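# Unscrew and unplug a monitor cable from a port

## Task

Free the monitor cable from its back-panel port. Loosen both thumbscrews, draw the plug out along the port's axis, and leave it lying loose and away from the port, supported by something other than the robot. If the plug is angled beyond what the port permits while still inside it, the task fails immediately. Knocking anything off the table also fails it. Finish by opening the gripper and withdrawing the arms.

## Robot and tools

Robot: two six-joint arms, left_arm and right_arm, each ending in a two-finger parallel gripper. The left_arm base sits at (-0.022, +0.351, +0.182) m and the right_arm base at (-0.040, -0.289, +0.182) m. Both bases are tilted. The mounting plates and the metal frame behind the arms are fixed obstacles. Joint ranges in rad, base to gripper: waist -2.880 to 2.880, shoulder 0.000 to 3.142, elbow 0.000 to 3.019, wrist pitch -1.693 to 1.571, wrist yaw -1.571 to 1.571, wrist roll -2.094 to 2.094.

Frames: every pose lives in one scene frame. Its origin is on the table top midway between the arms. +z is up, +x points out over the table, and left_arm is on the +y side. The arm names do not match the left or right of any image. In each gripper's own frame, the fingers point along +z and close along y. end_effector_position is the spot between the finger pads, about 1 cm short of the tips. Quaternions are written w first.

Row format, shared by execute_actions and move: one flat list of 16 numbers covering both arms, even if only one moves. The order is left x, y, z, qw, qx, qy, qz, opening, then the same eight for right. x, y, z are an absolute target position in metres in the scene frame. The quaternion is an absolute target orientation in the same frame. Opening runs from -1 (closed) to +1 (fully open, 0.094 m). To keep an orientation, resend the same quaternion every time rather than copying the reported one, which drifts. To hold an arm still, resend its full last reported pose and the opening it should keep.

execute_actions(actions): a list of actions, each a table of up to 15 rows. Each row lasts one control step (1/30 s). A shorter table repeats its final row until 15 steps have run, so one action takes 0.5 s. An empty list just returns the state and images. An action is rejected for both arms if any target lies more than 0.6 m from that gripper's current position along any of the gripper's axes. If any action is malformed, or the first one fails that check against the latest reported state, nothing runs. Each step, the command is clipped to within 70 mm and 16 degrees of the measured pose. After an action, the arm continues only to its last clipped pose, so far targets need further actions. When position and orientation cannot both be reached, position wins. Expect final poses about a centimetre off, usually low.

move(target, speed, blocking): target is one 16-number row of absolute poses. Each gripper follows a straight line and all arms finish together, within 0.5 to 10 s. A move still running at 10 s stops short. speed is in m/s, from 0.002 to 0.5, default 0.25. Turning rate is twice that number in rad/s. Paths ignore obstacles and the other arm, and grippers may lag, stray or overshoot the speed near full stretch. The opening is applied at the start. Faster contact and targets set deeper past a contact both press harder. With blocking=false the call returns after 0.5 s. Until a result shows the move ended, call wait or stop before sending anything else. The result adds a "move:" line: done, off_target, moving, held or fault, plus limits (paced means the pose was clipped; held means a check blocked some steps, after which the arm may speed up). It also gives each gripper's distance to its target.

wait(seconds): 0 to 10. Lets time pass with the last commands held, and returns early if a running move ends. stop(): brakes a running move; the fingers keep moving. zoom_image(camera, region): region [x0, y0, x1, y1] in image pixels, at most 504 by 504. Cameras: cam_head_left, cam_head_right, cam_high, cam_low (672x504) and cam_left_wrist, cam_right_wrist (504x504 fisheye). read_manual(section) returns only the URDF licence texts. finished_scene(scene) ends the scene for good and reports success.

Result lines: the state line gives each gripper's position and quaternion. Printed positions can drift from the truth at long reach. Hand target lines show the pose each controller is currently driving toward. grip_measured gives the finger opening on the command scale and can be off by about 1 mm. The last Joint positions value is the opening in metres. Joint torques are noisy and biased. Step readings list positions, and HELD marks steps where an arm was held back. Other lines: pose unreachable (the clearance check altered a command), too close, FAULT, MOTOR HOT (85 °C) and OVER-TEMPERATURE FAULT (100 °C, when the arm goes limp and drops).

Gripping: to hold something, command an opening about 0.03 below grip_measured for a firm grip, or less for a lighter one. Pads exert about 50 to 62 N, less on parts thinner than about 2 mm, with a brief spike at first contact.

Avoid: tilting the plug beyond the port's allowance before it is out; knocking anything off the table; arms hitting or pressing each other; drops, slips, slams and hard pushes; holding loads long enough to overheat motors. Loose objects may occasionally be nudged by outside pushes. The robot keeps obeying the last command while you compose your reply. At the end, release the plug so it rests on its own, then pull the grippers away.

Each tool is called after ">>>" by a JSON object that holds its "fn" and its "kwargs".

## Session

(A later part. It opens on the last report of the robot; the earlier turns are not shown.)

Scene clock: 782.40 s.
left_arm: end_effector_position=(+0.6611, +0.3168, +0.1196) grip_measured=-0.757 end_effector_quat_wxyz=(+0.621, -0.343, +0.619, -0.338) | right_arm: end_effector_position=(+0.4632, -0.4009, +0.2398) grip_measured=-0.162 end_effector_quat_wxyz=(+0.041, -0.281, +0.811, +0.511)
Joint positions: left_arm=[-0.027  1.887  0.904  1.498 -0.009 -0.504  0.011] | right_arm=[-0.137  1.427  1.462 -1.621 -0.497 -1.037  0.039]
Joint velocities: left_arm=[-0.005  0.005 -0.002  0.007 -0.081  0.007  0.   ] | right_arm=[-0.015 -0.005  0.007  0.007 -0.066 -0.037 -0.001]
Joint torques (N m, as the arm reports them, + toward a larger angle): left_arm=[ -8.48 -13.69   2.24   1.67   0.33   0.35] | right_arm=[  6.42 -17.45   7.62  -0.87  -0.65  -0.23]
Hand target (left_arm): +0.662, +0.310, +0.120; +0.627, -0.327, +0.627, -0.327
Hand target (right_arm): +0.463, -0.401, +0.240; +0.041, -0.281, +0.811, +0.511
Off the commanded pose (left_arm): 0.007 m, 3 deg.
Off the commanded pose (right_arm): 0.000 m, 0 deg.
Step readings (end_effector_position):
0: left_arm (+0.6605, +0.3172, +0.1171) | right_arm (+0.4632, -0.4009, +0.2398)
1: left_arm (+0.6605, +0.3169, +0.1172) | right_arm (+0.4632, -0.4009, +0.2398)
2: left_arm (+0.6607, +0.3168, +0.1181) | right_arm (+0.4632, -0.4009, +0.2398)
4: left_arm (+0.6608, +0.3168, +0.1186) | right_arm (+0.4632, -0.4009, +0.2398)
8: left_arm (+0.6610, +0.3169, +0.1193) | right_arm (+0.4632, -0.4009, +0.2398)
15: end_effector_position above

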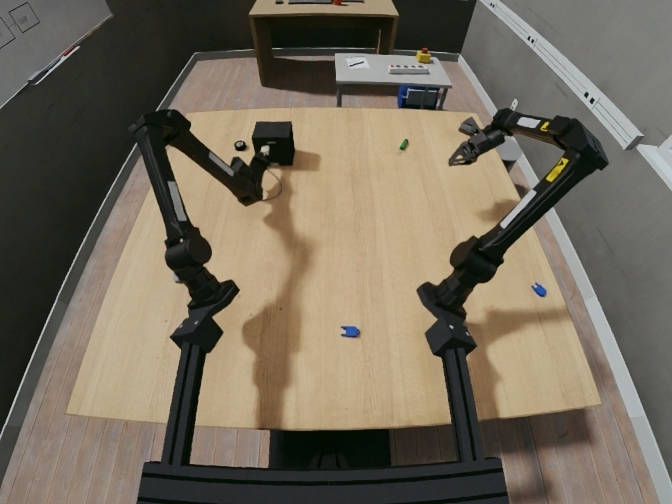

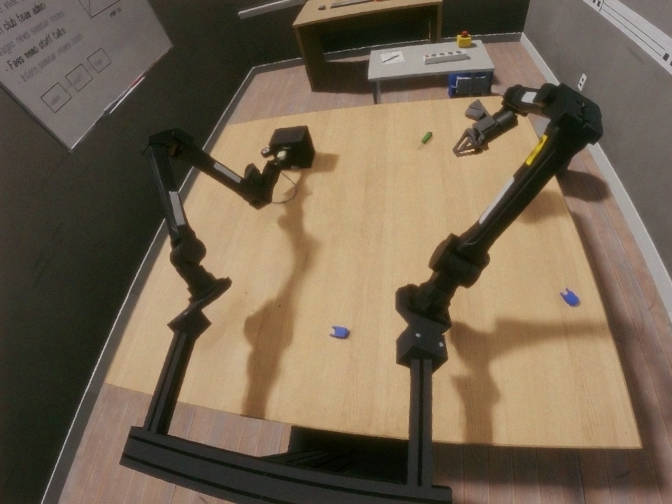

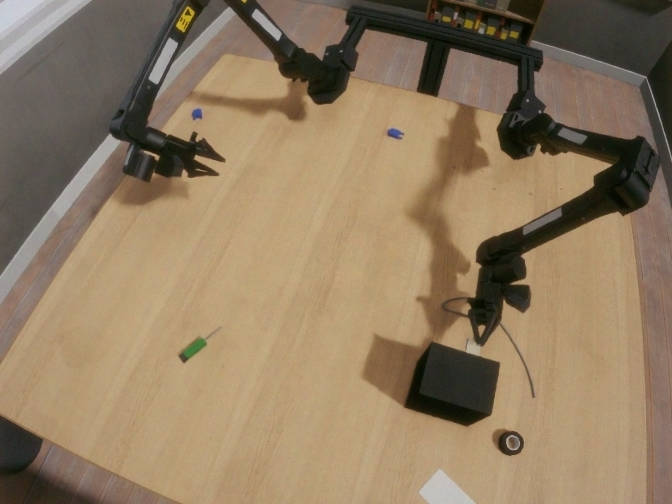

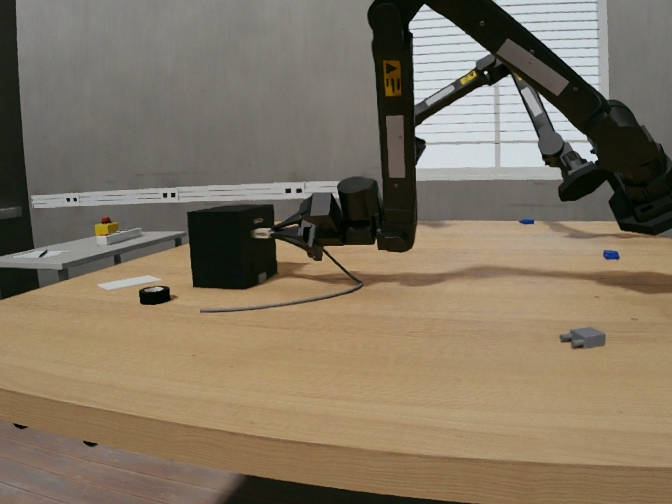

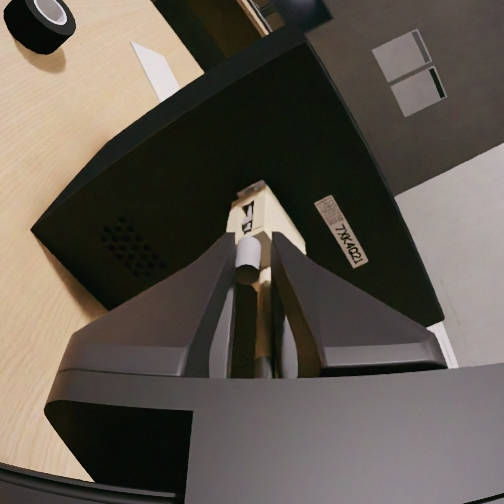

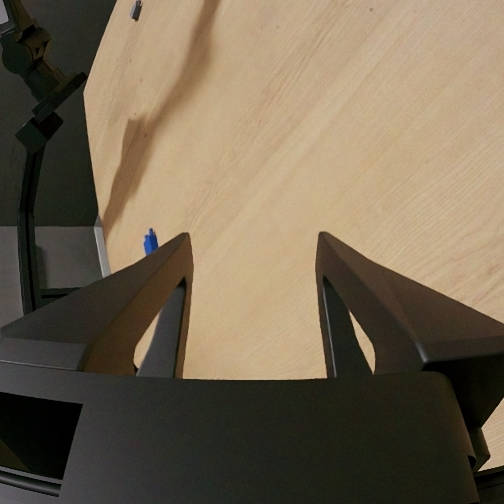

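>>> {"fn": "execute_actions", "kwargs": {"actions": [[[0.662,0.31,0.118,0.6272,-0.3265,0.6272,-0.3265,-0.89,0.4632,-0.4009,0.2398,0.041,-0.281,0.811,0.511,-0.162]]]}}

Scene clock: 791.20 s.
left_arm: end_effector_position=(+0.6611, +0.3166, +0.1197) grip_measured=-0.801 end_effector_quat_wxyz=(+0.620, -0.347, +0.617, -0.339) | right_arm: end_effector_position=(+0.4632, -0.4009, +0.2398) grip_measured=-0.162 end_effector_quat_wxyz=(+0.041, -0.281, +0.811, +0.511)
Joint positions: left_arm=[-0.029  1.887  0.904  1.498 -0.015 -0.512  0.009] | right_arm=[-0.137  1.427  1.462 -1.621 -0.497 -1.037  0.039]
Joint velocities: left_arm=[ 0.015 -0.015  0.002  0.002  0.007  0.007 -0.001] | right_arm=[-0.015 -0.005  0.002 -0.012 -0.007 -0.022 -0.   ]
Joint torques (N m, as the arm reports them, + toward a larger angle): left_arm=[ -8.11 -13.32   2.45   1.78   0.68   0.5 ] | right_arm=[  6.38 -17.52   7.61  -0.86  -0.65  -0.23]
Hand target (left_arm): +0.662, +0.310, +0.118; +0.627, -0.327, +0.627, -0.327
Hand target (right_arm): +0.463, -0.401, +0.240; +0.041, -0.281, +0.811, +0.511
Off the commanded pose (left_arm): 0.007 m, 3 deg.
Off the commanded pose (right_arm): 0.000 m, 0 deg.
Step readings (end_effector_position):
0: left_arm (+0.6611, +0.3168, +0.1196) | right_arm (+0.4632, -0.4009, +0.2398)
1: left_arm (+0.6611, +0.3169, +0.1196) | right_arm (+0.4632, -0.4009, +0.2398)
2: left_arm (+0.6611, +0.3165, +0.1198) | right_arm (+0.4632, -0.4009, +0.2398)
4: left_arm (+0.6611, +0.3166, +0.1197) | right_arm (+0.4632, -0.4009, +0.2398)
8: left_arm (+0.6611, +0.3166, +0.1197) | right_arm (+0.4632, -0.4009, +0.2398)
15: end_effector_position above

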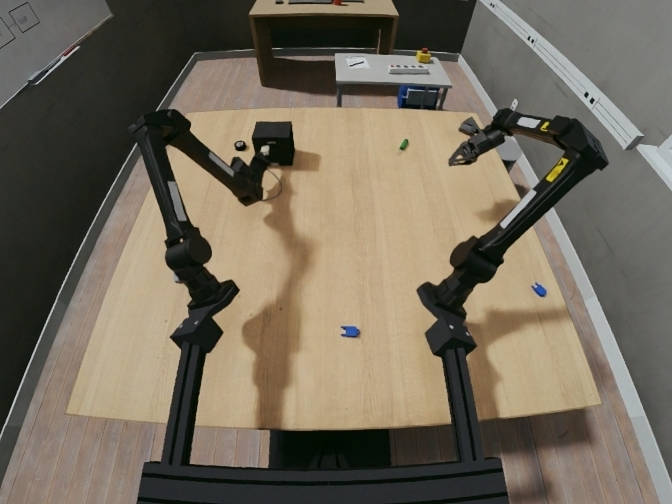

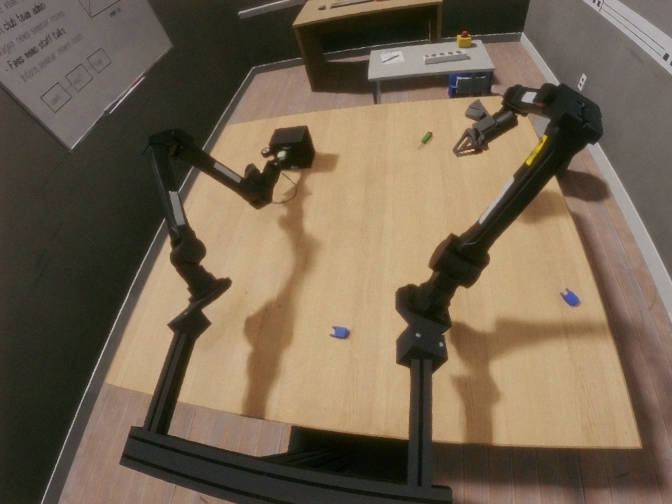

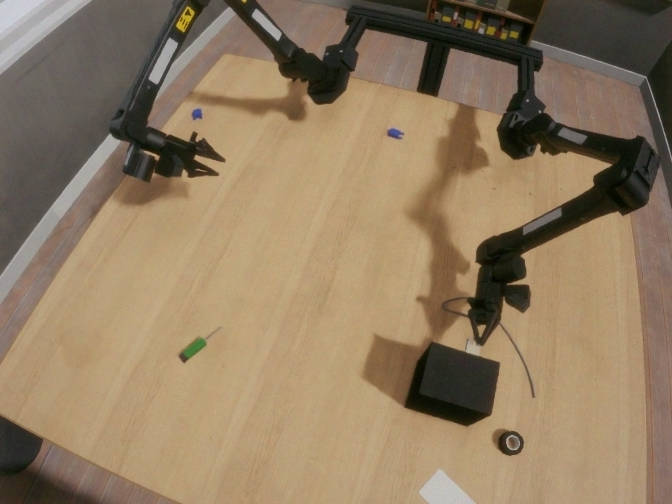

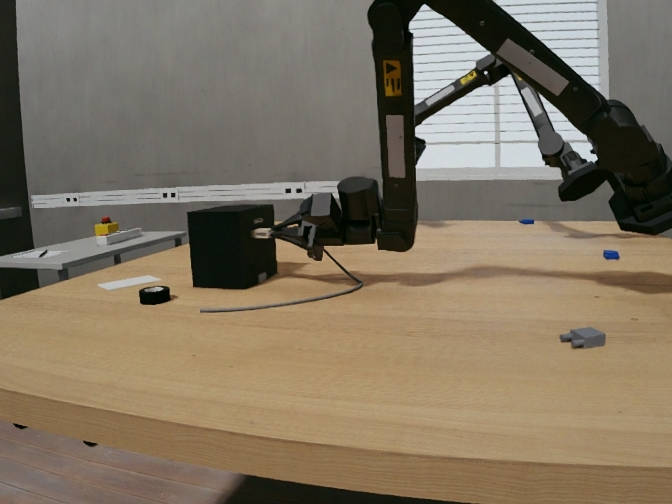

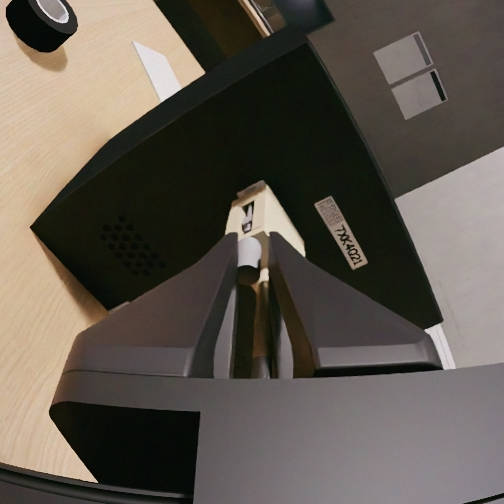

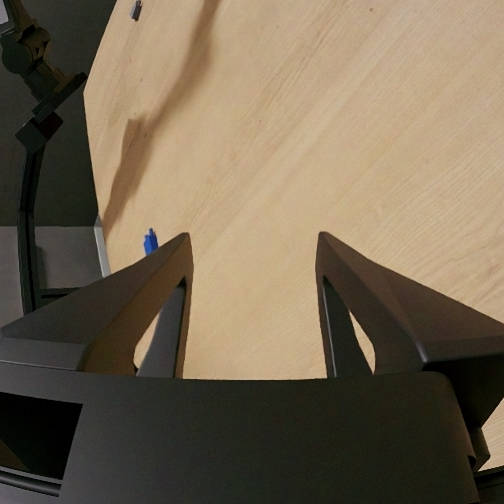

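>>> {"fn": "execute_actions", "kwargs": {"actions": [[[0.662,0.31,0.113,0.6061,-0.3642,0.6061,-0.3642,-0.76,0.4632,-0.4009,0.2398,0.041,-0.281,0.811,0.511,-0.162]],[[0.662,0.31,0.116,0.6061,-0.3642,0.6061,-0.3642,-0.89,0.4632,-0.4009,0.2398,0.041,-0.281,0.811,0.511,-0.162]]]}}

Scene clock: 800.87 s.
left_arm: end_effector_position=(+0.6611, +0.3172, +0.1195) grip_measured=-0.826 end_effector_quat_wxyz=(+0.602, -0.380, +0.598, -0.369) | right_arm: end_effector_position=(+0.4632, -0.4009, +0.2398) grip_measured=-0.162 end_effector_quat_wxyz=(+0.041, -0.281, +0.811, +0.511)
Joint positions: left_arm=[-0.029  1.887  0.904  1.499 -0.019 -0.614  0.008] | right_arm=[-0.137  1.427  1.462 -1.621 -0.497 -1.037  0.039]
Joint velocities: left_arm=[-0.005 -0.005  0.007 -0.007 -0.022  0.022  0.   ] | right_arm=[-0.015 -0.005 -0.002  0.002  0.022 -0.037  0.001]
Joint torques (N m, as the arm reports them, + toward a larger angle): left_arm=[ -7.93 -12.94   2.64   1.85   0.9    0.32] | right_arm=[  6.46 -17.49   7.62  -0.88  -0.65  -0.23]
Hand target (left_arm): +0.662, +0.310, +0.116; +0.606, -0.364, +0.606, -0.364
Hand target (right_arm): +0.463, -0.401, +0.240; +0.041, -0.281, +0.811, +0.511
Off the commanded pose (left_arm): 0.008 m, 2 deg.
Off the commanded pose (right_arm): 0.000 m, 0 deg.
Step readings (end_effector_position; steps 1 to 15: 1st action; 16 to 30: 2nd action):
0: left_arm (+0.6611, +0.3166, +0.1197) | right_arm (+0.4632, -0.4009, +0.2398)
1: left_arm (+0.6611, +0.3166, +0.1198) | right_arm (+0.4632, -0.4009, +0.2398)
2: left_arm (+0.6611, +0.3165, +0.1199) | right_arm (+0.4632, -0.4009, +0.2398)
4: left_arm (+0.6611, +0.3165, +0.1199) | right_arm (+0.4632, -0.4009, +0.2398)
8: left_arm (+0.6611, +0.3165, +0.1199) | right_arm (+0.4632, -0.4009, +0.2398)
15: left_arm (+0.6611, +0.3165, +0.1199) | right_arm (+0.4632, -0.4009, +0.2398)
16: left_arm (+0.6611, +0.3168, +0.1197) | right_arm (+0.4632, -0.4009, +0.2398)
17: left_arm (+0.6611, +0.3172, +0.1195) | right_arm (+0.4632, -0.4009, +0.2398)
19: left_arm (+0.6611, +0.3172, +0.1195) | right_arm (+0.4632, -0.4009, +0.2398)
23: left_arm (+0.6611, +0.3172, +0.1195) | right_arm (+0.4632, -0.4009, +0.2398)
30: end_effector_position above

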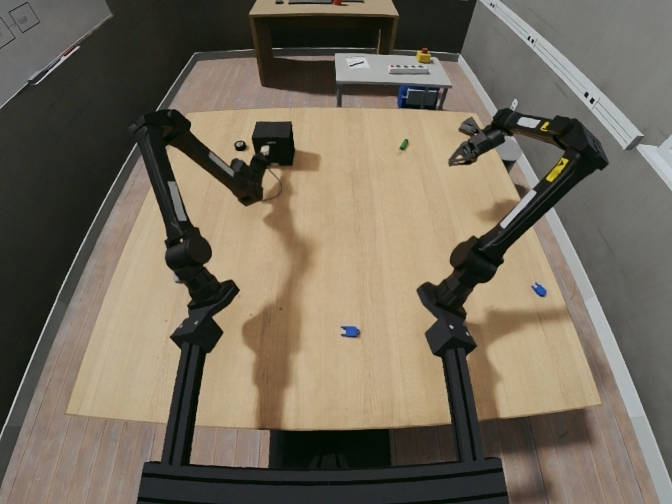

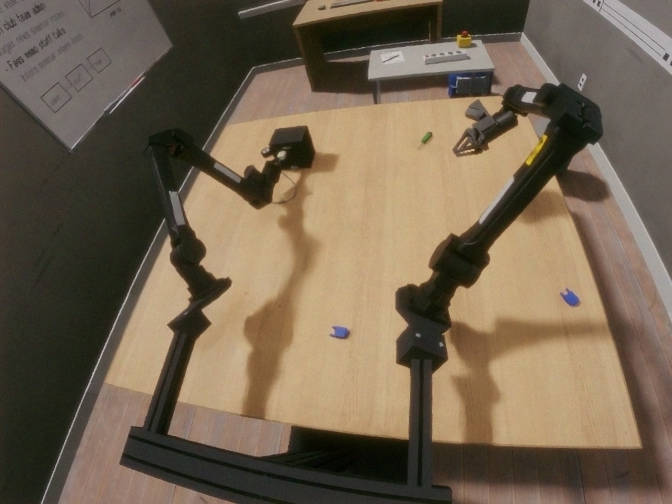

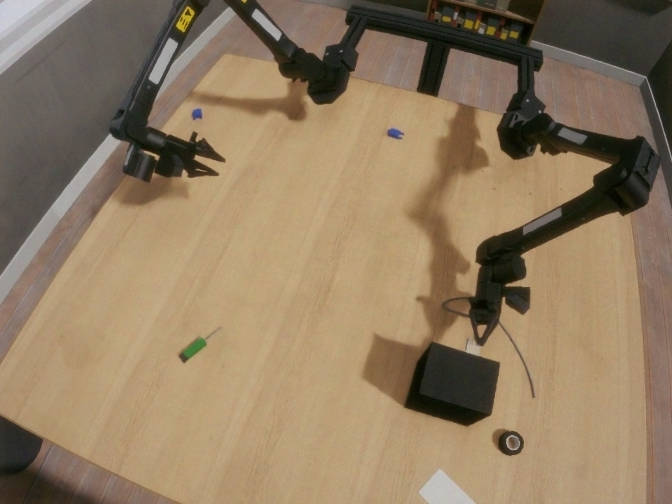

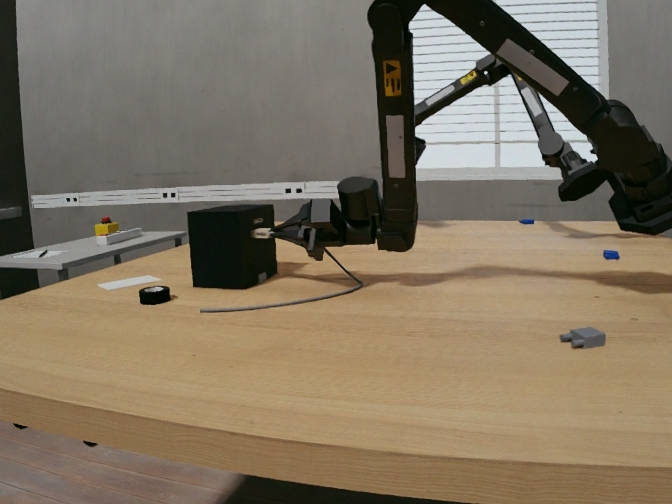

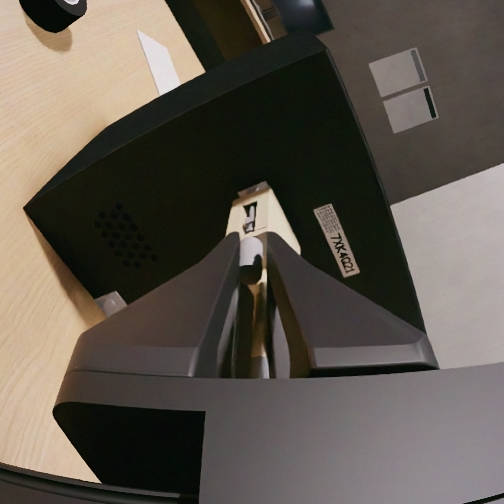

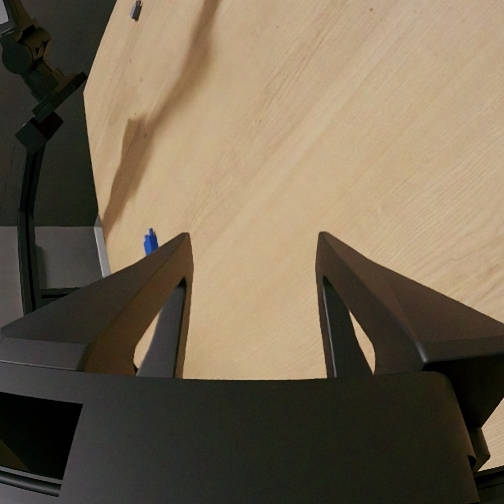

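>>> {"fn": "execute_actions", "kwargs": {"actions": [[[0.662,0.31,0.116,0.5736,-0.4135,0.5736,-0.4135,-0.8,0.4632,-0.4009,0.2398,0.041,-0.281,0.811,0.511,-0.162]],[[0.662,0.31,0.113,0.5736,-0.4135,0.5736,-0.4135,-0.78,0.4632,-0.4009,0.2398,0.041,-0.281,0.811,0.511,-0.162],[0.662,0.31,0.105,0.5736,-0.4135,0.5736,-0.4135,-0.78,0.4632,-0.4009,0.2398,0.041,-0.281,0.811,0.511,-0.162],[0.662,0.31,0.105,0.5736,-0.4135,0.5736,-0.4135,-0.78,0.4632,-0.4009,0.2398,0.041,-0.281,0.811,0.511,-0.162],[0.662,0.31,0.118,0.5736,-0.4135,0.5736,-0.4135,-0.78,0.4632,-0.4009,0.2398,0.041,-0.281,0.811,0.511,-0.162]],[[0.662,0.31,0.118,0.5736,-0.4135,0.5736,-0.4135,-0.89,0.4632,-0.4009,0.2398,0.041,-0.281,0.811,0.511,-0.162]]]}}

Scene clock: 815.27 s.
left_arm: end_effector_position=(+0.6609, +0.3158, +0.1175) grip_measured=-0.855 end_effector_quat_wxyz=(+0.568, -0.426, +0.566, -0.419) | right_arm: end_effector_position=(+0.4632, -0.4009, +0.2398) grip_measured=-0.162 end_effector_quat_wxyz=(+0.041, -0.281, +0.811, +0.511)
Joint positions: left_arm=[-0.028  1.893  0.907  1.501 -0.013 -0.781  0.007] | right_arm=[-0.137  1.427  1.462 -1.621 -0.497 -1.037  0.039]
Joint velocities: left_arm=[-0.005  0.005 -0.007  0.007  0.022  0.007 -0.   ] | right_arm=[ 0.005 -0.005  0.012 -0.002 -0.007 -0.037  0.   ]
Joint torques (N m, as the arm reports them, + toward a larger angle): left_arm=[ -8.24 -13.82   2.24   1.68   0.58   0.34] | right_arm=[  6.41 -17.46   7.62  -0.86  -0.65  -0.23]
Hand target (left_arm): +0.662, +0.310, +0.118; +0.574, -0.414, +0.573, -0.414
Hand target (right_arm): +0.463, -0.401, +0.240; +0.041, -0.281, +0.811, +0.511
Off the commanded pose (left_arm): 0.006 m, 2 deg.
Off the commanded pose (right_arm): 0.000 m, 0 deg.
Step readings (end_effector_position; steps 1 to 15: 1st action; 16 to 30: 2nd action; 31 to 45: 3rd action):
0: left_arm (+0.6611, +0.3172, +0.1195) | right_arm (+0.4632, -0.4009, +0.2398)
1: left_arm (+0.6611, +0.3173, +0.1195) | right_arm (+0.4632, -0.4009, +0.2398)
2: left_arm (+0.6611, +0.3173, +0.1195) | right_arm (+0.4632, -0.4009, +0.2398)
4: left_arm (+0.6610, +0.3172, +0.1193) | right_arm (+0.4632, -0.4009, +0.2398)
8: left_arm (+0.6610, +0.3171, +0.1191) | right_arm (+0.4632, -0.4009, +0.2398)
15: left_arm (+0.6609, +0.3170, +0.1189) | right_arm (+0.4632, -0.4009, +0.2398)
16: left_arm (+0.6608, +0.3167, +0.1187) | right_arm (+0.4632, -0.4009, +0.2398)
17: left_arm (+0.6606, +0.3161, +0.1179) | right_arm (+0.4632, -0.4009, +0.2398)
19: left_arm (+0.6608, +0.3152, +0.1173) | right_arm (+0.4632, -0.4009, +0.2398)
23: left_arm (+0.6609, +0.3155, +0.1177) | right_arm (+0.4632, -0.4009, +0.2398)
30: left_arm (+0.6609, +0.3155, +0.1177) | right_arm (+0.4632, -0.4009, +0.2398)
31: left_arm (+0.6609, +0.3155, +0.1176) | right_arm (+0.4632, -0.4009, +0.2398)
32: left_arm (+0.6609, +0.3157, +0.1175) | right_arm (+0.4632, -0.4009, +0.2398)
34: left_arm (+0.6609, +0.3157, +0.1175) | right_arm (+0.4632, -0.4009, +0.2398)
38: left_arm (+0.6609, +0.3158, +0.1175) | right_arm (+0.4632, -0.4009, +0.2398)
45: end_effector_position above

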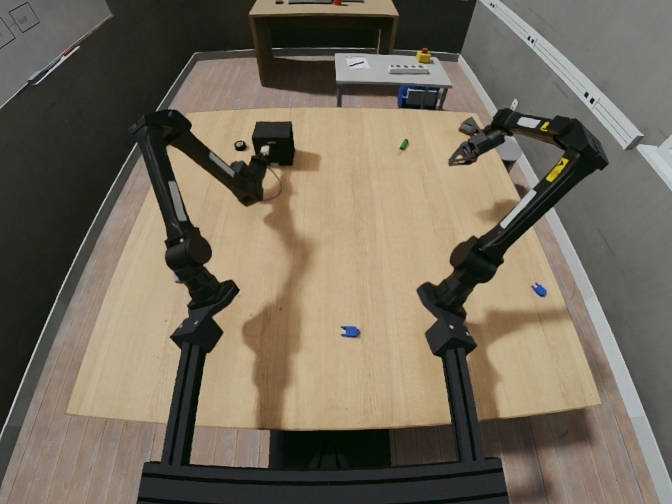

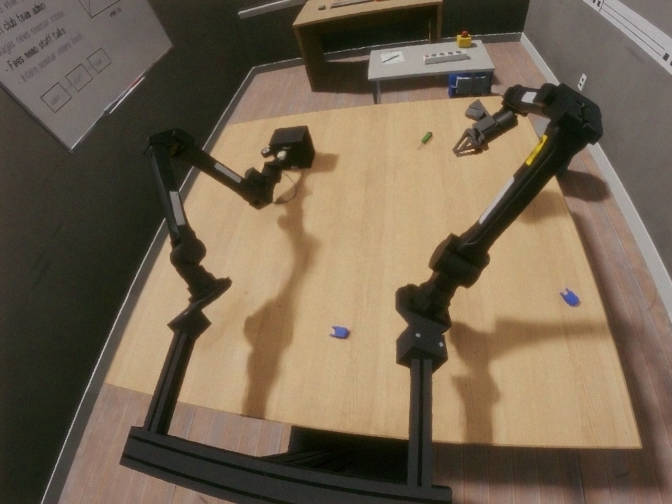

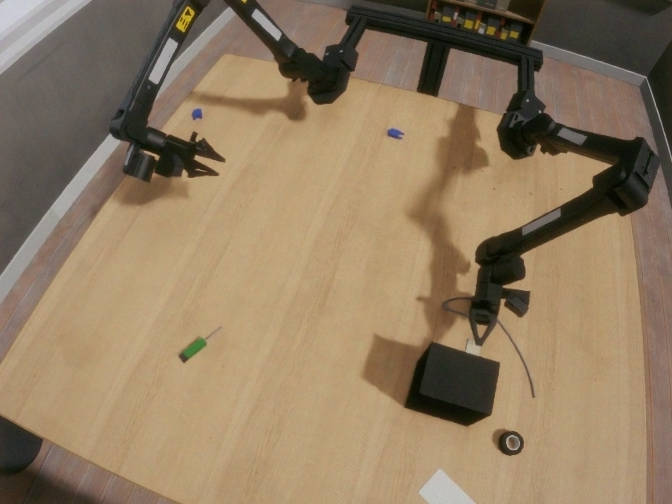

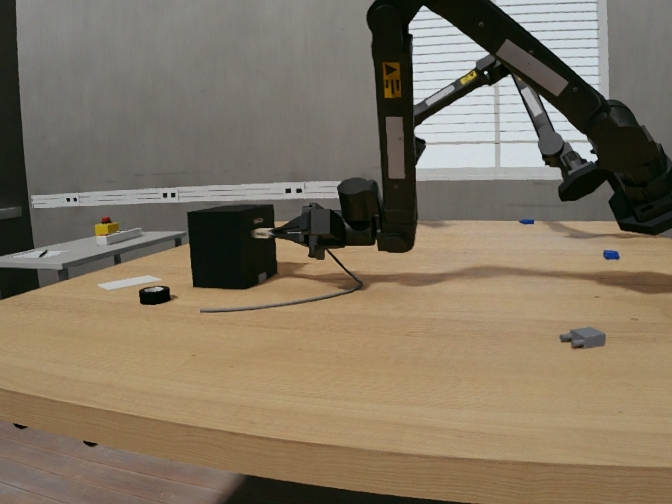

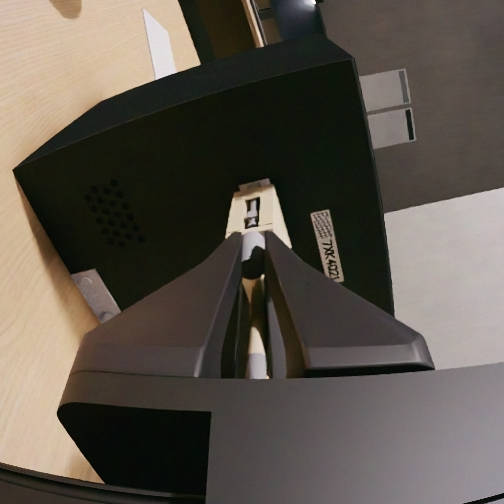

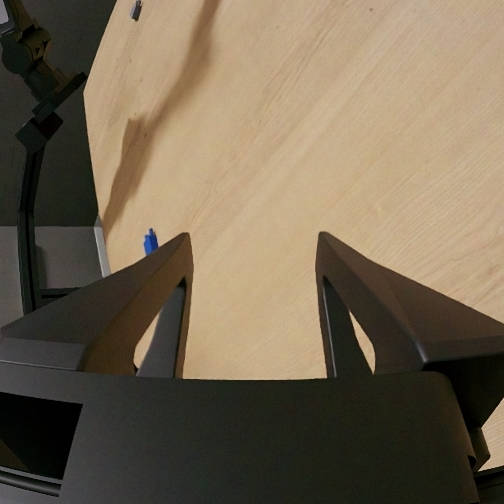

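>>> {"fn": "execute_actions", "kwargs": {"actions": [[[0.662,0.31,0.118,0.4056,-0.5792,0.4056,-0.5792,-0.89,0.4632,-0.4009,0.2398,0.041,-0.281,0.811,0.511,-0.162]],[[0.662,0.31,0.118,0.4384,-0.5548,0.4384,-0.5548,-0.77,0.4632,-0.4009,0.2398,0.041,-0.281,0.811,0.511,-0.162],[0.662,0.31,0.118,0.4384,-0.5548,0.4384,-0.5548,-0.77,0.4632,-0.4009,0.2398,0.041,-0.281,0.811,0.511,-0.162],[0.662,0.31,0.118,0.5842,-0.3983,0.5842,-0.3983,-0.77,0.4632,-0.4009,0.2398,0.041,-0.281,0.811,0.511,-0.162]],[[0.662,0.31,0.118,0.5842,-0.3983,0.5842,-0.3983,-0.89,0.4632,-0.4009,0.2398,0.041,-0.281,0.811,0.511,-0.162],[0.662,0.31,0.118,0.5842,-0.3983,0.5842,-0.3983,-0.89,0.4632,-0.4009,0.2398,0.041,-0.281,0.811,0.511,-0.162],[0.662,0.31,0.118,0.5842,-0.3983,0.5842,-0.3983,-0.89,0.4632,-0.4009,0.2398,0.041,-0.281,0.811,0.511,-0.162],[0.662,0.31,0.118,0.4056,-0.5792,0.4056,-0.5792,-0.89,0.4632,-0.4009,0.2398,0.041,-0.281,0.811,0.511,-0.162]],[[0.662,0.31,0.118,0.4056,-0.5792,0.4056,-0.5792,-0.89,0.4632,-0.4009,0.2398,0.041,-0.281,0.811,0.511,-0.162]],[[0.662,0.31,0.118,0.4384,-0.5548,0.4384,-0.5548,-0.77,0.4632,-0.4009,0.2398,0.041,-0.281,0.811,0.511,-0.162],[0.662,0.31,0.118,0.4384,-0.5548,0.4384,-0.5548,-0.77,0.4632,-0.4009,0.2398,0.041,-0.281,0.811,0.511,-0.162],[0.662,0.31,0.118,0.5842,-0.3983,0.5842,-0.3983,-0.77,0.4632,-0.4009,0.2398,0.041,-0.281,0.811,0.511,-0.162]],[[0.662,0.31,0.118,0.5842,-0.3983,0.5842,-0.3983,-0.89,0.4632,-0.4009,0.2398,0.041,-0.281,0.811,0.511,-0.162],[0.662,0.31,0.118,0.5842,-0.3983,0.5842,-0.3983,-0.89,0.4632,-0.4009,0.2398,0.041,-0.281,0.811,0.511,-0.162],[0.662,0.31,0.118,0.5842,-0.3983,0.5842,-0.3983,-0.89,0.4632,-0.4009,0.2398,0.041,-0.281,0.811,0.511,-0.162],[0.662,0.31,0.118,0.4056,-0.5792,0.4056,-0.5792,-0.89,0.4632,-0.4009,0.2398,0.041,-0.281,0.811,0.511,-0.162]],[[0.662,0.31,0.118,0.4056,-0.5792,0.4056,-0.5792,-0.89,0.4632,-0.4009,0.2398,0.041,-0.281,0.811,0.511,-0.162]]]}}

>>> {"fn": "zoom_image", "kwargs": {"camera": "cam_left_wrist", "region": [215,170,305,260]}}

Scene clock: 838.87 s.
left_arm: end_effector_position=(+0.6608, +0.3163, +0.1161) grip_measured=-0.862 end_effector_quat_wxyz=(+0.441, -0.558, +0.437, -0.551) | right_arm: end_effector_position=(+0.4632, -0.4009, +0.2398) grip_measured=-0.162 end_effector_quat_wxyz=(+0.041, -0.281, +0.811, +0.511)
Joint positions: left_arm=[-0.025  1.895  0.907  1.5   -0.011 -1.303  0.006] | right_arm=[-0.137  1.427  1.462 -1.621 -0.497 -1.037  0.039]
Joint velocities: left_arm=[ 0.005 -0.015  0.022  0.002  0.066  0.007 -0.001] | right_arm=[ 0.024  0.005 -0.012  0.012 -0.022  0.037 -0.002]
Joint torques (N m, as the arm reports them, + toward a larger angle): left_arm=[ -8.42 -13.99   2.18   1.68   0.43  -0.98] | right_arm=[  6.43 -17.47   7.63  -0.87  -0.65  -0.23]
Hand target (left_arm): +0.662, +0.310, +0.118; -0.407, +0.579, -0.407, +0.578
Hand target (right_arm): +0.463, -0.401, +0.240; +0.041, -0.281, +0.811, +0.511
Off the commanded pose (left_arm): 0.007 m, 7 deg.
Off the commanded pose (right_arm): 0.000 m, 0 deg.
Step readings (end_effector_position; steps 1 to 15: 1st action; 16 to 30: 2nd action; 31 to 45: 3rd action; 46 to 60: 4th action; 61 to 75: 5th action; 76 to 90: 6th action; 91 to 105: 7th action):
0: left_arm (+0.6609, +0.3158, +0.1175) | right_arm (+0.4632, -0.4009, +0.2398)
1: left_arm (+0.6609, +0.3161, +0.1173) | right_arm (+0.4632, -0.4009, +0.2398)
2: left_arm (+0.6609, +0.3161, +0.1173) | right_arm (+0.4632, -0.4009, +0.2398)
4: left_arm (+0.6609, +0.3162, +0.1172) | right_arm (+0.4632, -0.4009, +0.2398)
8: left_arm (+0.6607, +0.3159, +0.1167) | right_arm (+0.4632, -0.4009, +0.2398)
15: left_arm (+0.6608, +0.3159, +0.1163) | right_arm (+0.4632, -0.4009, +0.2398)
16: left_arm (+0.6608, +0.3162, +0.1161) | right_arm (+0.4632, -0.4009, +0.2398)
17: left_arm (+0.6608, +0.3162, +0.1161) | right_arm (+0.4632, -0.4009, +0.2398)
19: left_arm (+0.6608, +0.3162, +0.1161) | right_arm (+0.4632, -0.4009, +0.2398)
23: left_arm (+0.6608, +0.3162, +0.1161) | right_arm (+0.4632, -0.4009, +0.2398)
30: left_arm (+0.6608, +0.3159, +0.1163) | right_arm (+0.4632, -0.4009, +0.2398)
31: left_arm (+0.6609, +0.3160, +0.1167) | right_arm (+0.4632, -0.4009, +0.2398)
32: left_arm (+0.6610, +0.3158, +0.1174) | right_arm (+0.4632, -0.4009, +0.2398)
34: left_arm (+0.6610, +0.3161, +0.1172) | right_arm (+0.4632, -0.4009, +0.2398)
38: left_arm (+0.6610, +0.3162, +0.1171) | right_arm (+0.4632, -0.4009, +0.2398)
45: left_arm (+0.6608, +0.3161, +0.1164) | right_arm (+0.4632, -0.4009, +0.2398)
46: left_arm (+0.6608, +0.3160, +0.1165) | right_arm (+0.4632, -0.4009, +0.2398)
47: left_arm (+0.6608, +0.3160, +0.1162) | right_arm (+0.4632, -0.4009, +0.2398)
49: left_arm (+0.6608, +0.3160, +0.1162) | right_arm (+0.4632, -0.4009, +0.2398)
53: left_arm (+0.6608, +0.3161, +0.1162) | right_arm (+0.4632, -0.4009, +0.2398)
60: left_arm (+0.6608, +0.3162, +0.1161) | right_arm (+0.4632, -0.4009, +0.2398)
61: left_arm (+0.6608, +0.3164, +0.1160) | right_arm (+0.4632, -0.4009, +0.2398)
62: left_arm (+0.6608, +0.3164, +0.1160) | right_arm (+0.4632, -0.4009, +0.2398)
64: left_arm (+0.6608, +0.3164, +0.1160) | right_arm (+0.4632, -0.4009, +0.2398)
68: left_arm (+0.6608, +0.3164, +0.1160) | right_arm (+0.4632, -0.4009, +0.2398)
75: left_arm (+0.6608, +0.3160, +0.1162) | right_arm (+0.4632, -0.4009, +0.2398)
76: left_arm (+0.6609, +0.3159, +0.1168) | right_arm (+0.4632, -0.4009, +0.2398)
77: left_arm (+0.6611, +0.3161, +0.1175) | right_arm (+0.4632, -0.4009, +0.2398)
79: left_arm (+0.6611, +0.3164, +0.1173) | right_arm (+0.4632, -0.4009, +0.2398)
83: left_arm (+0.6611, +0.3165, +0.1172) | right_arm (+0.4632, -0.4009, +0.2398)
90: left_arm (+0.6608, +0.3162, +0.1164) | right_arm (+0.4632, -0.4009, +0.2398)
91: left_arm (+0.6608, +0.3161, +0.1164) | right_arm (+0.4632, -0.4009, +0.2398)
92: left_arm (+0.6608, +0.3161, +0.1164) | right_arm (+0.4632, -0.4009, +0.2398)
94: left_arm (+0.6608, +0.3160, +0.1162) | right_arm (+0.4632, -0.4009, +0.2398)
98: left_arm (+0.6608, +0.3161, +0.1162) | right_arm (+0.4632, -0.4009, +0.2398)
105: end_effector_position above

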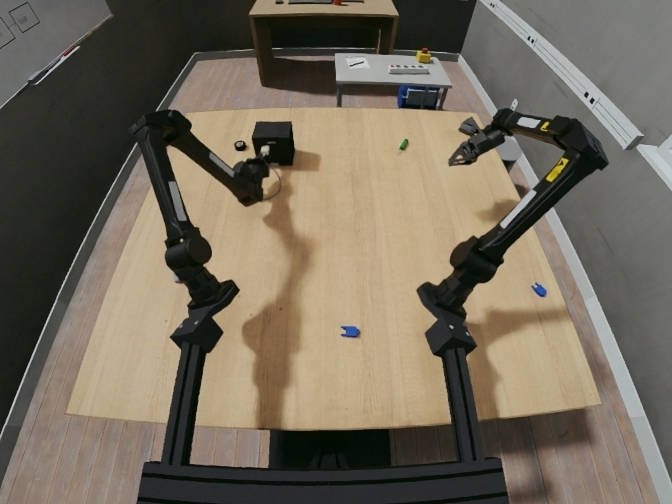

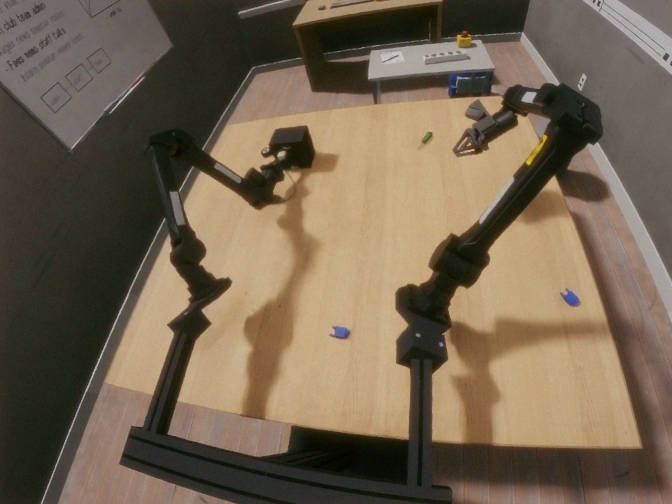

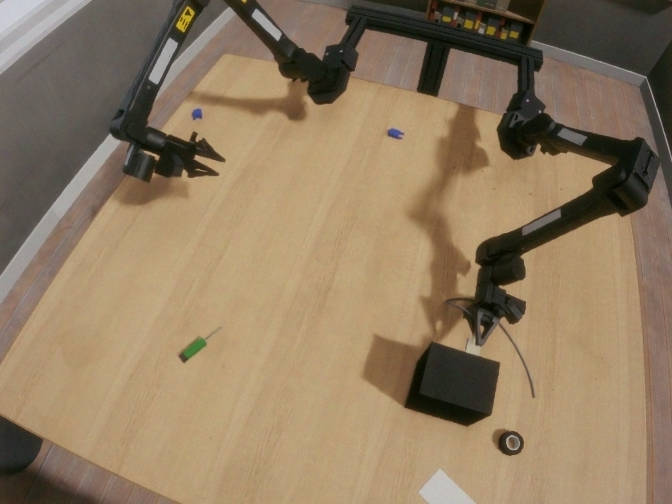

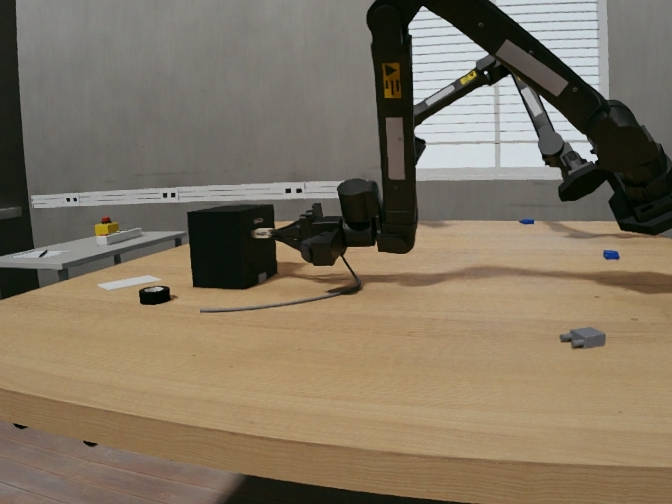

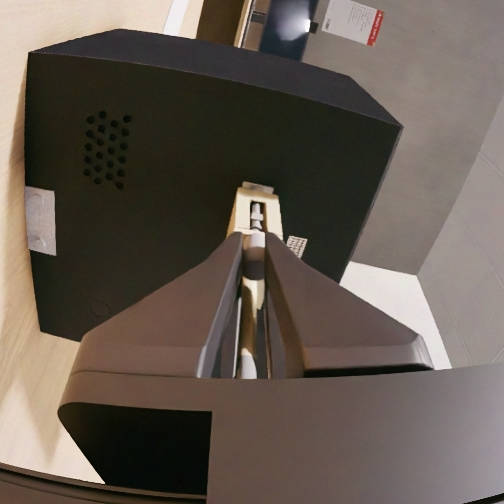

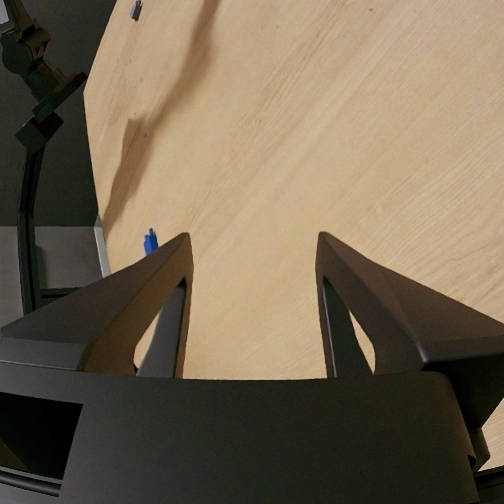

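Region (215, 170, 305, 260) of cam_left_wrist's 504x504 image, scaled by 5.600, with more detail than that image has.

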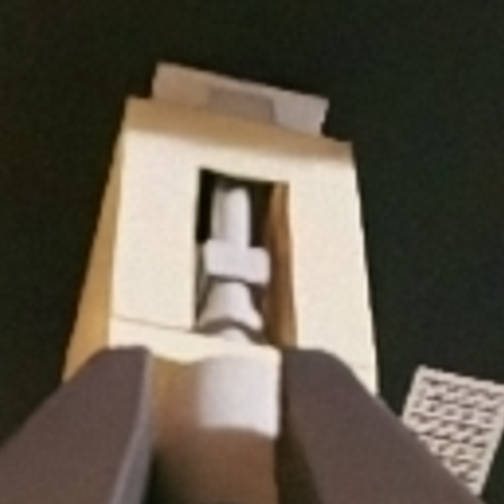

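>>> {"fn": "execute_actions", "kwargs": {"actions": [[[0.662,0.31,0.118,0.4384,-0.5548,0.4384,-0.5548,-0.77,0.4632,-0.4009,0.2398,0.041,-0.281,0.811,0.511,-0.162],[0.662,0.31,0.118,0.4384,-0.5548,0.4384,-0.5548,-0.77,0.4632,-0.4009,0.2398,0.041,-0.281,0.811,0.511,-0.162],[0.662,0.31,0.118,0.6272,-0.3265,0.6272,-0.3265,-0.77,0.4632,-0.4009,0.2398,0.041,-0.281,0.811,0.511,-0.162],[0.662,0.31,0.118,0.6272,-0.3265,0.6272,-0.3265,-0.77,0.4632,-0.4009,0.2398,0.041,-0.281,0.811,0.511,-0.162],[0.662,0.31,0.118,0.6272,-0.3265,0.6272,-0.3265,-0.77,0.4632,-0.4009,0.2398,0.041,-0.281,0.811,0.511,-0.162],[0.662,0.31,0.118,0.6272,-0.3265,0.6272,-0.3265,-0.77,0.4632,-0.4009,0.2398,0.041,-0.281,0.811,0.511,-0.162],[0.662,0.31,0.118,0.6272,-0.3265,0.6272,-0.3265,-0.77,0.4632,-0.4009,0.2398,0.041,-0.281,0.811,0.511,-0.162],[0.662,0.31,0.118,0.6272,-0.3265,0.6272,-0.3265,-0.77,0.4632,-0.4009,0.2398,0.041,-0.281,0.811,0.511,-0.162],[0.662,0.31,0.118,0.5842,-0.3983,0.5842,-0.3983,-0.77,0.4632,-0.4009,0.2398,0.041,-0.281,0.811,0.511,-0.162]],[[0.662,0.31,0.118,0.5842,-0.3983,0.5842,-0.3983,-0.89,0.4632,-0.4009,0.2398,0.041,-0.281,0.811,0.511,-0.162],[0.662,0.31,0.118,0.5842,-0.3983,0.5842,-0.3983,-0.89,0.4632,-0.4009,0.2398,0.041,-0.281,0.811,0.511,-0.162],[0.662,0.31,0.118,0.3007,-0.64,0.3007,-0.64,-0.89,0.4632,-0.4009,0.2398,0.041,-0.281,0.811,0.511,-0.162]]]}}

Scene clock: 905.43 s.
left_arm: end_effector_position=(+0.6608, +0.3163, +0.1164) grip_measured=-0.860 end_effector_quat_wxyz=(+0.441, -0.562, +0.434, -0.549) | right_arm: end_effector_position=(+0.4632, -0.4009, +0.2398) grip_measured=-0.162 end_effector_quat_wxyz=(+0.041, -0.281, +0.811, +0.511)
Joint positions: left_arm=[-0.029  1.894  0.907  1.501 -0.025 -1.306  0.007] | right_arm=[-0.137  1.427  1.462 -1.621 -0.497 -1.037  0.039]
Joint velocities: left_arm=[-0.015  0.015  0.002 -0.007 -0.037 -0.799  0.008] | right_arm=[-0.005  0.005  0.007  0.002  0.051 -0.095  0.   ]
Joint torques (N m, as the arm reports them, + toward a larger angle): left_arm=[ -8.62 -13.89   2.2    1.59   0.36  -0.98] | right_arm=[  6.39 -17.48   7.62  -0.87  -0.65  -0.23]
Hand target (left_arm): +0.662, +0.310, +0.118; -0.374, +0.605, -0.370, +0.597
Hand target (right_arm): +0.463, -0.401, +0.240; +0.041, -0.281, +0.811, +0.511
Off the commanded pose (left_arm): 0.007 m, 26 deg; orientation clipped at the last step of the last action.
Off the commanded pose (right_arm): 0.000 m, 0 deg.
Step readings (end_effector_position; steps 1 to 15: 1st action; 16 to 30: 2nd action):
0: left_arm (+0.6608, +0.3163, +0.1161) | right_arm (+0.4632, -0.4009, +0.2398)
1: left_arm (+0.6608, +0.3164, +0.1160) | right_arm (+0.4632, -0.4009, +0.2398)
2: left_arm (+0.6608, +0.3164, +0.1160) | right_arm (+0.4632, -0.4009, +0.2398)
4: left_arm (+0.6608, +0.3165, +0.1160) | right_arm (+0.4632, -0.4009, +0.2398)
8: left_arm (+0.6608, +0.3165, +0.1160) | right_arm (+0.4632, -0.4009, +0.2398)
15: left_arm (+0.6608, +0.3160, +0.1162) | right_arm (+0.4632, -0.4009, +0.2398)
16: left_arm (+0.6608, +0.3159, +0.1167) | right_arm (+0.4632, -0.4009, +0.2398)
17: left_arm (+0.6610, +0.3160, +0.1174) | right_arm (+0.4632, -0.4009, +0.2398)
19: left_arm (+0.6610, +0.3164, +0.1172) | right_arm (+0.4632, -0.4009, +0.2398)
23: left_arm (+0.6610, +0.3168, +0.1169) | right_arm (+0.4632, -0.4009, +0.2398)
30: end_effector_position above

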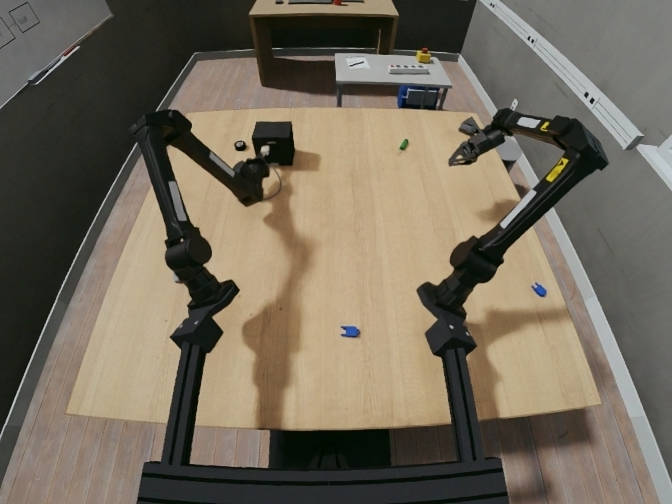

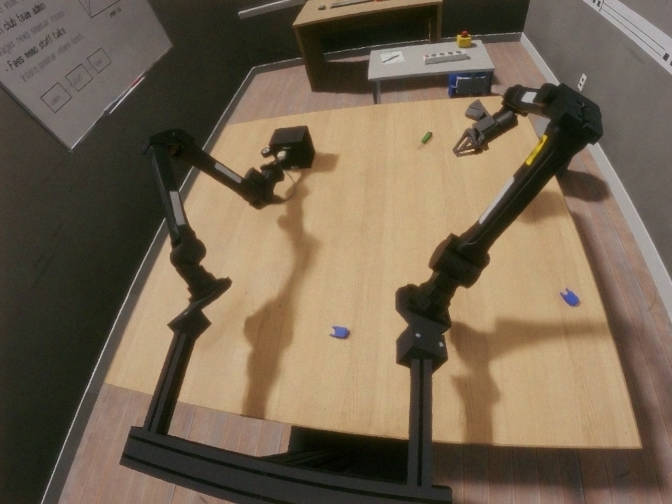

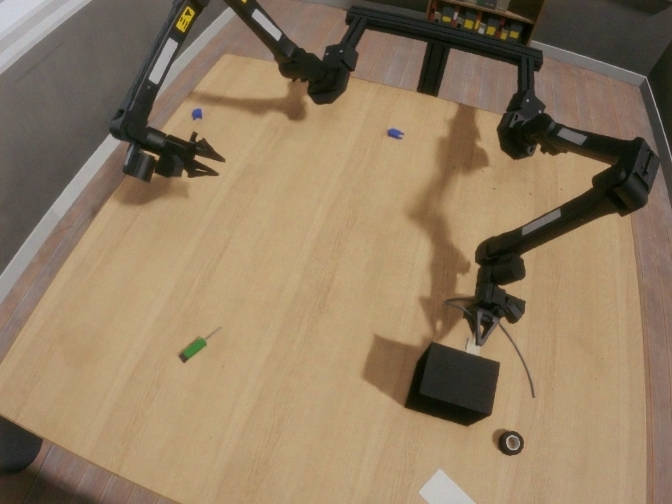

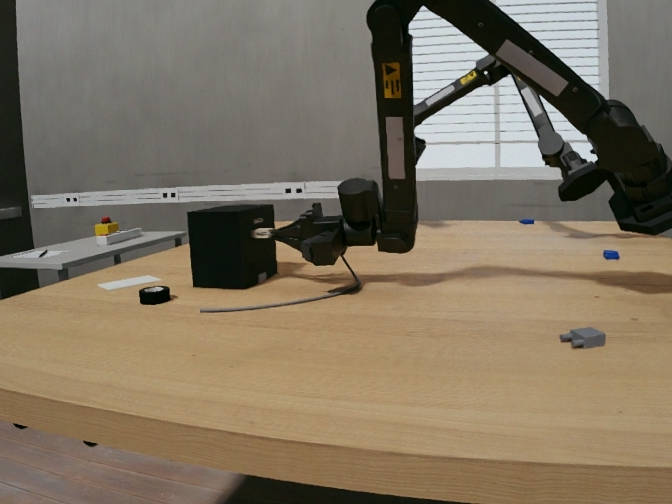

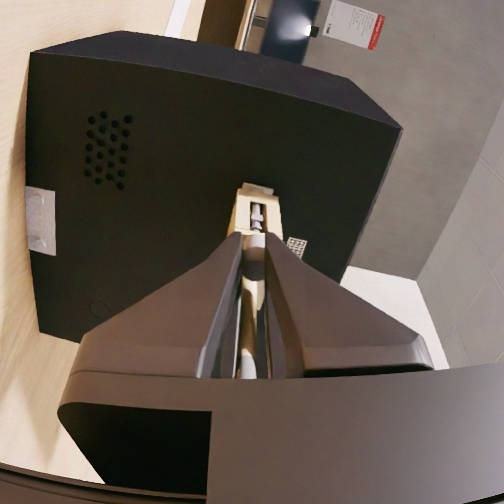

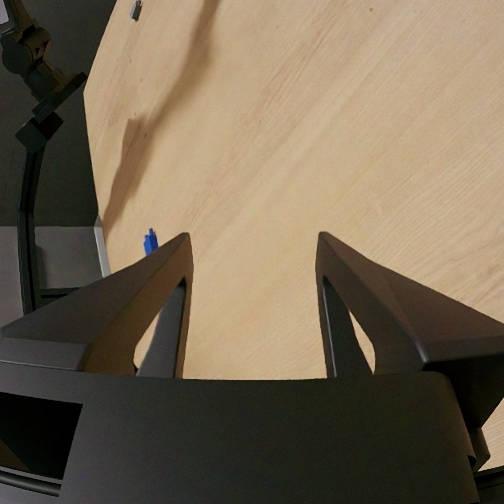

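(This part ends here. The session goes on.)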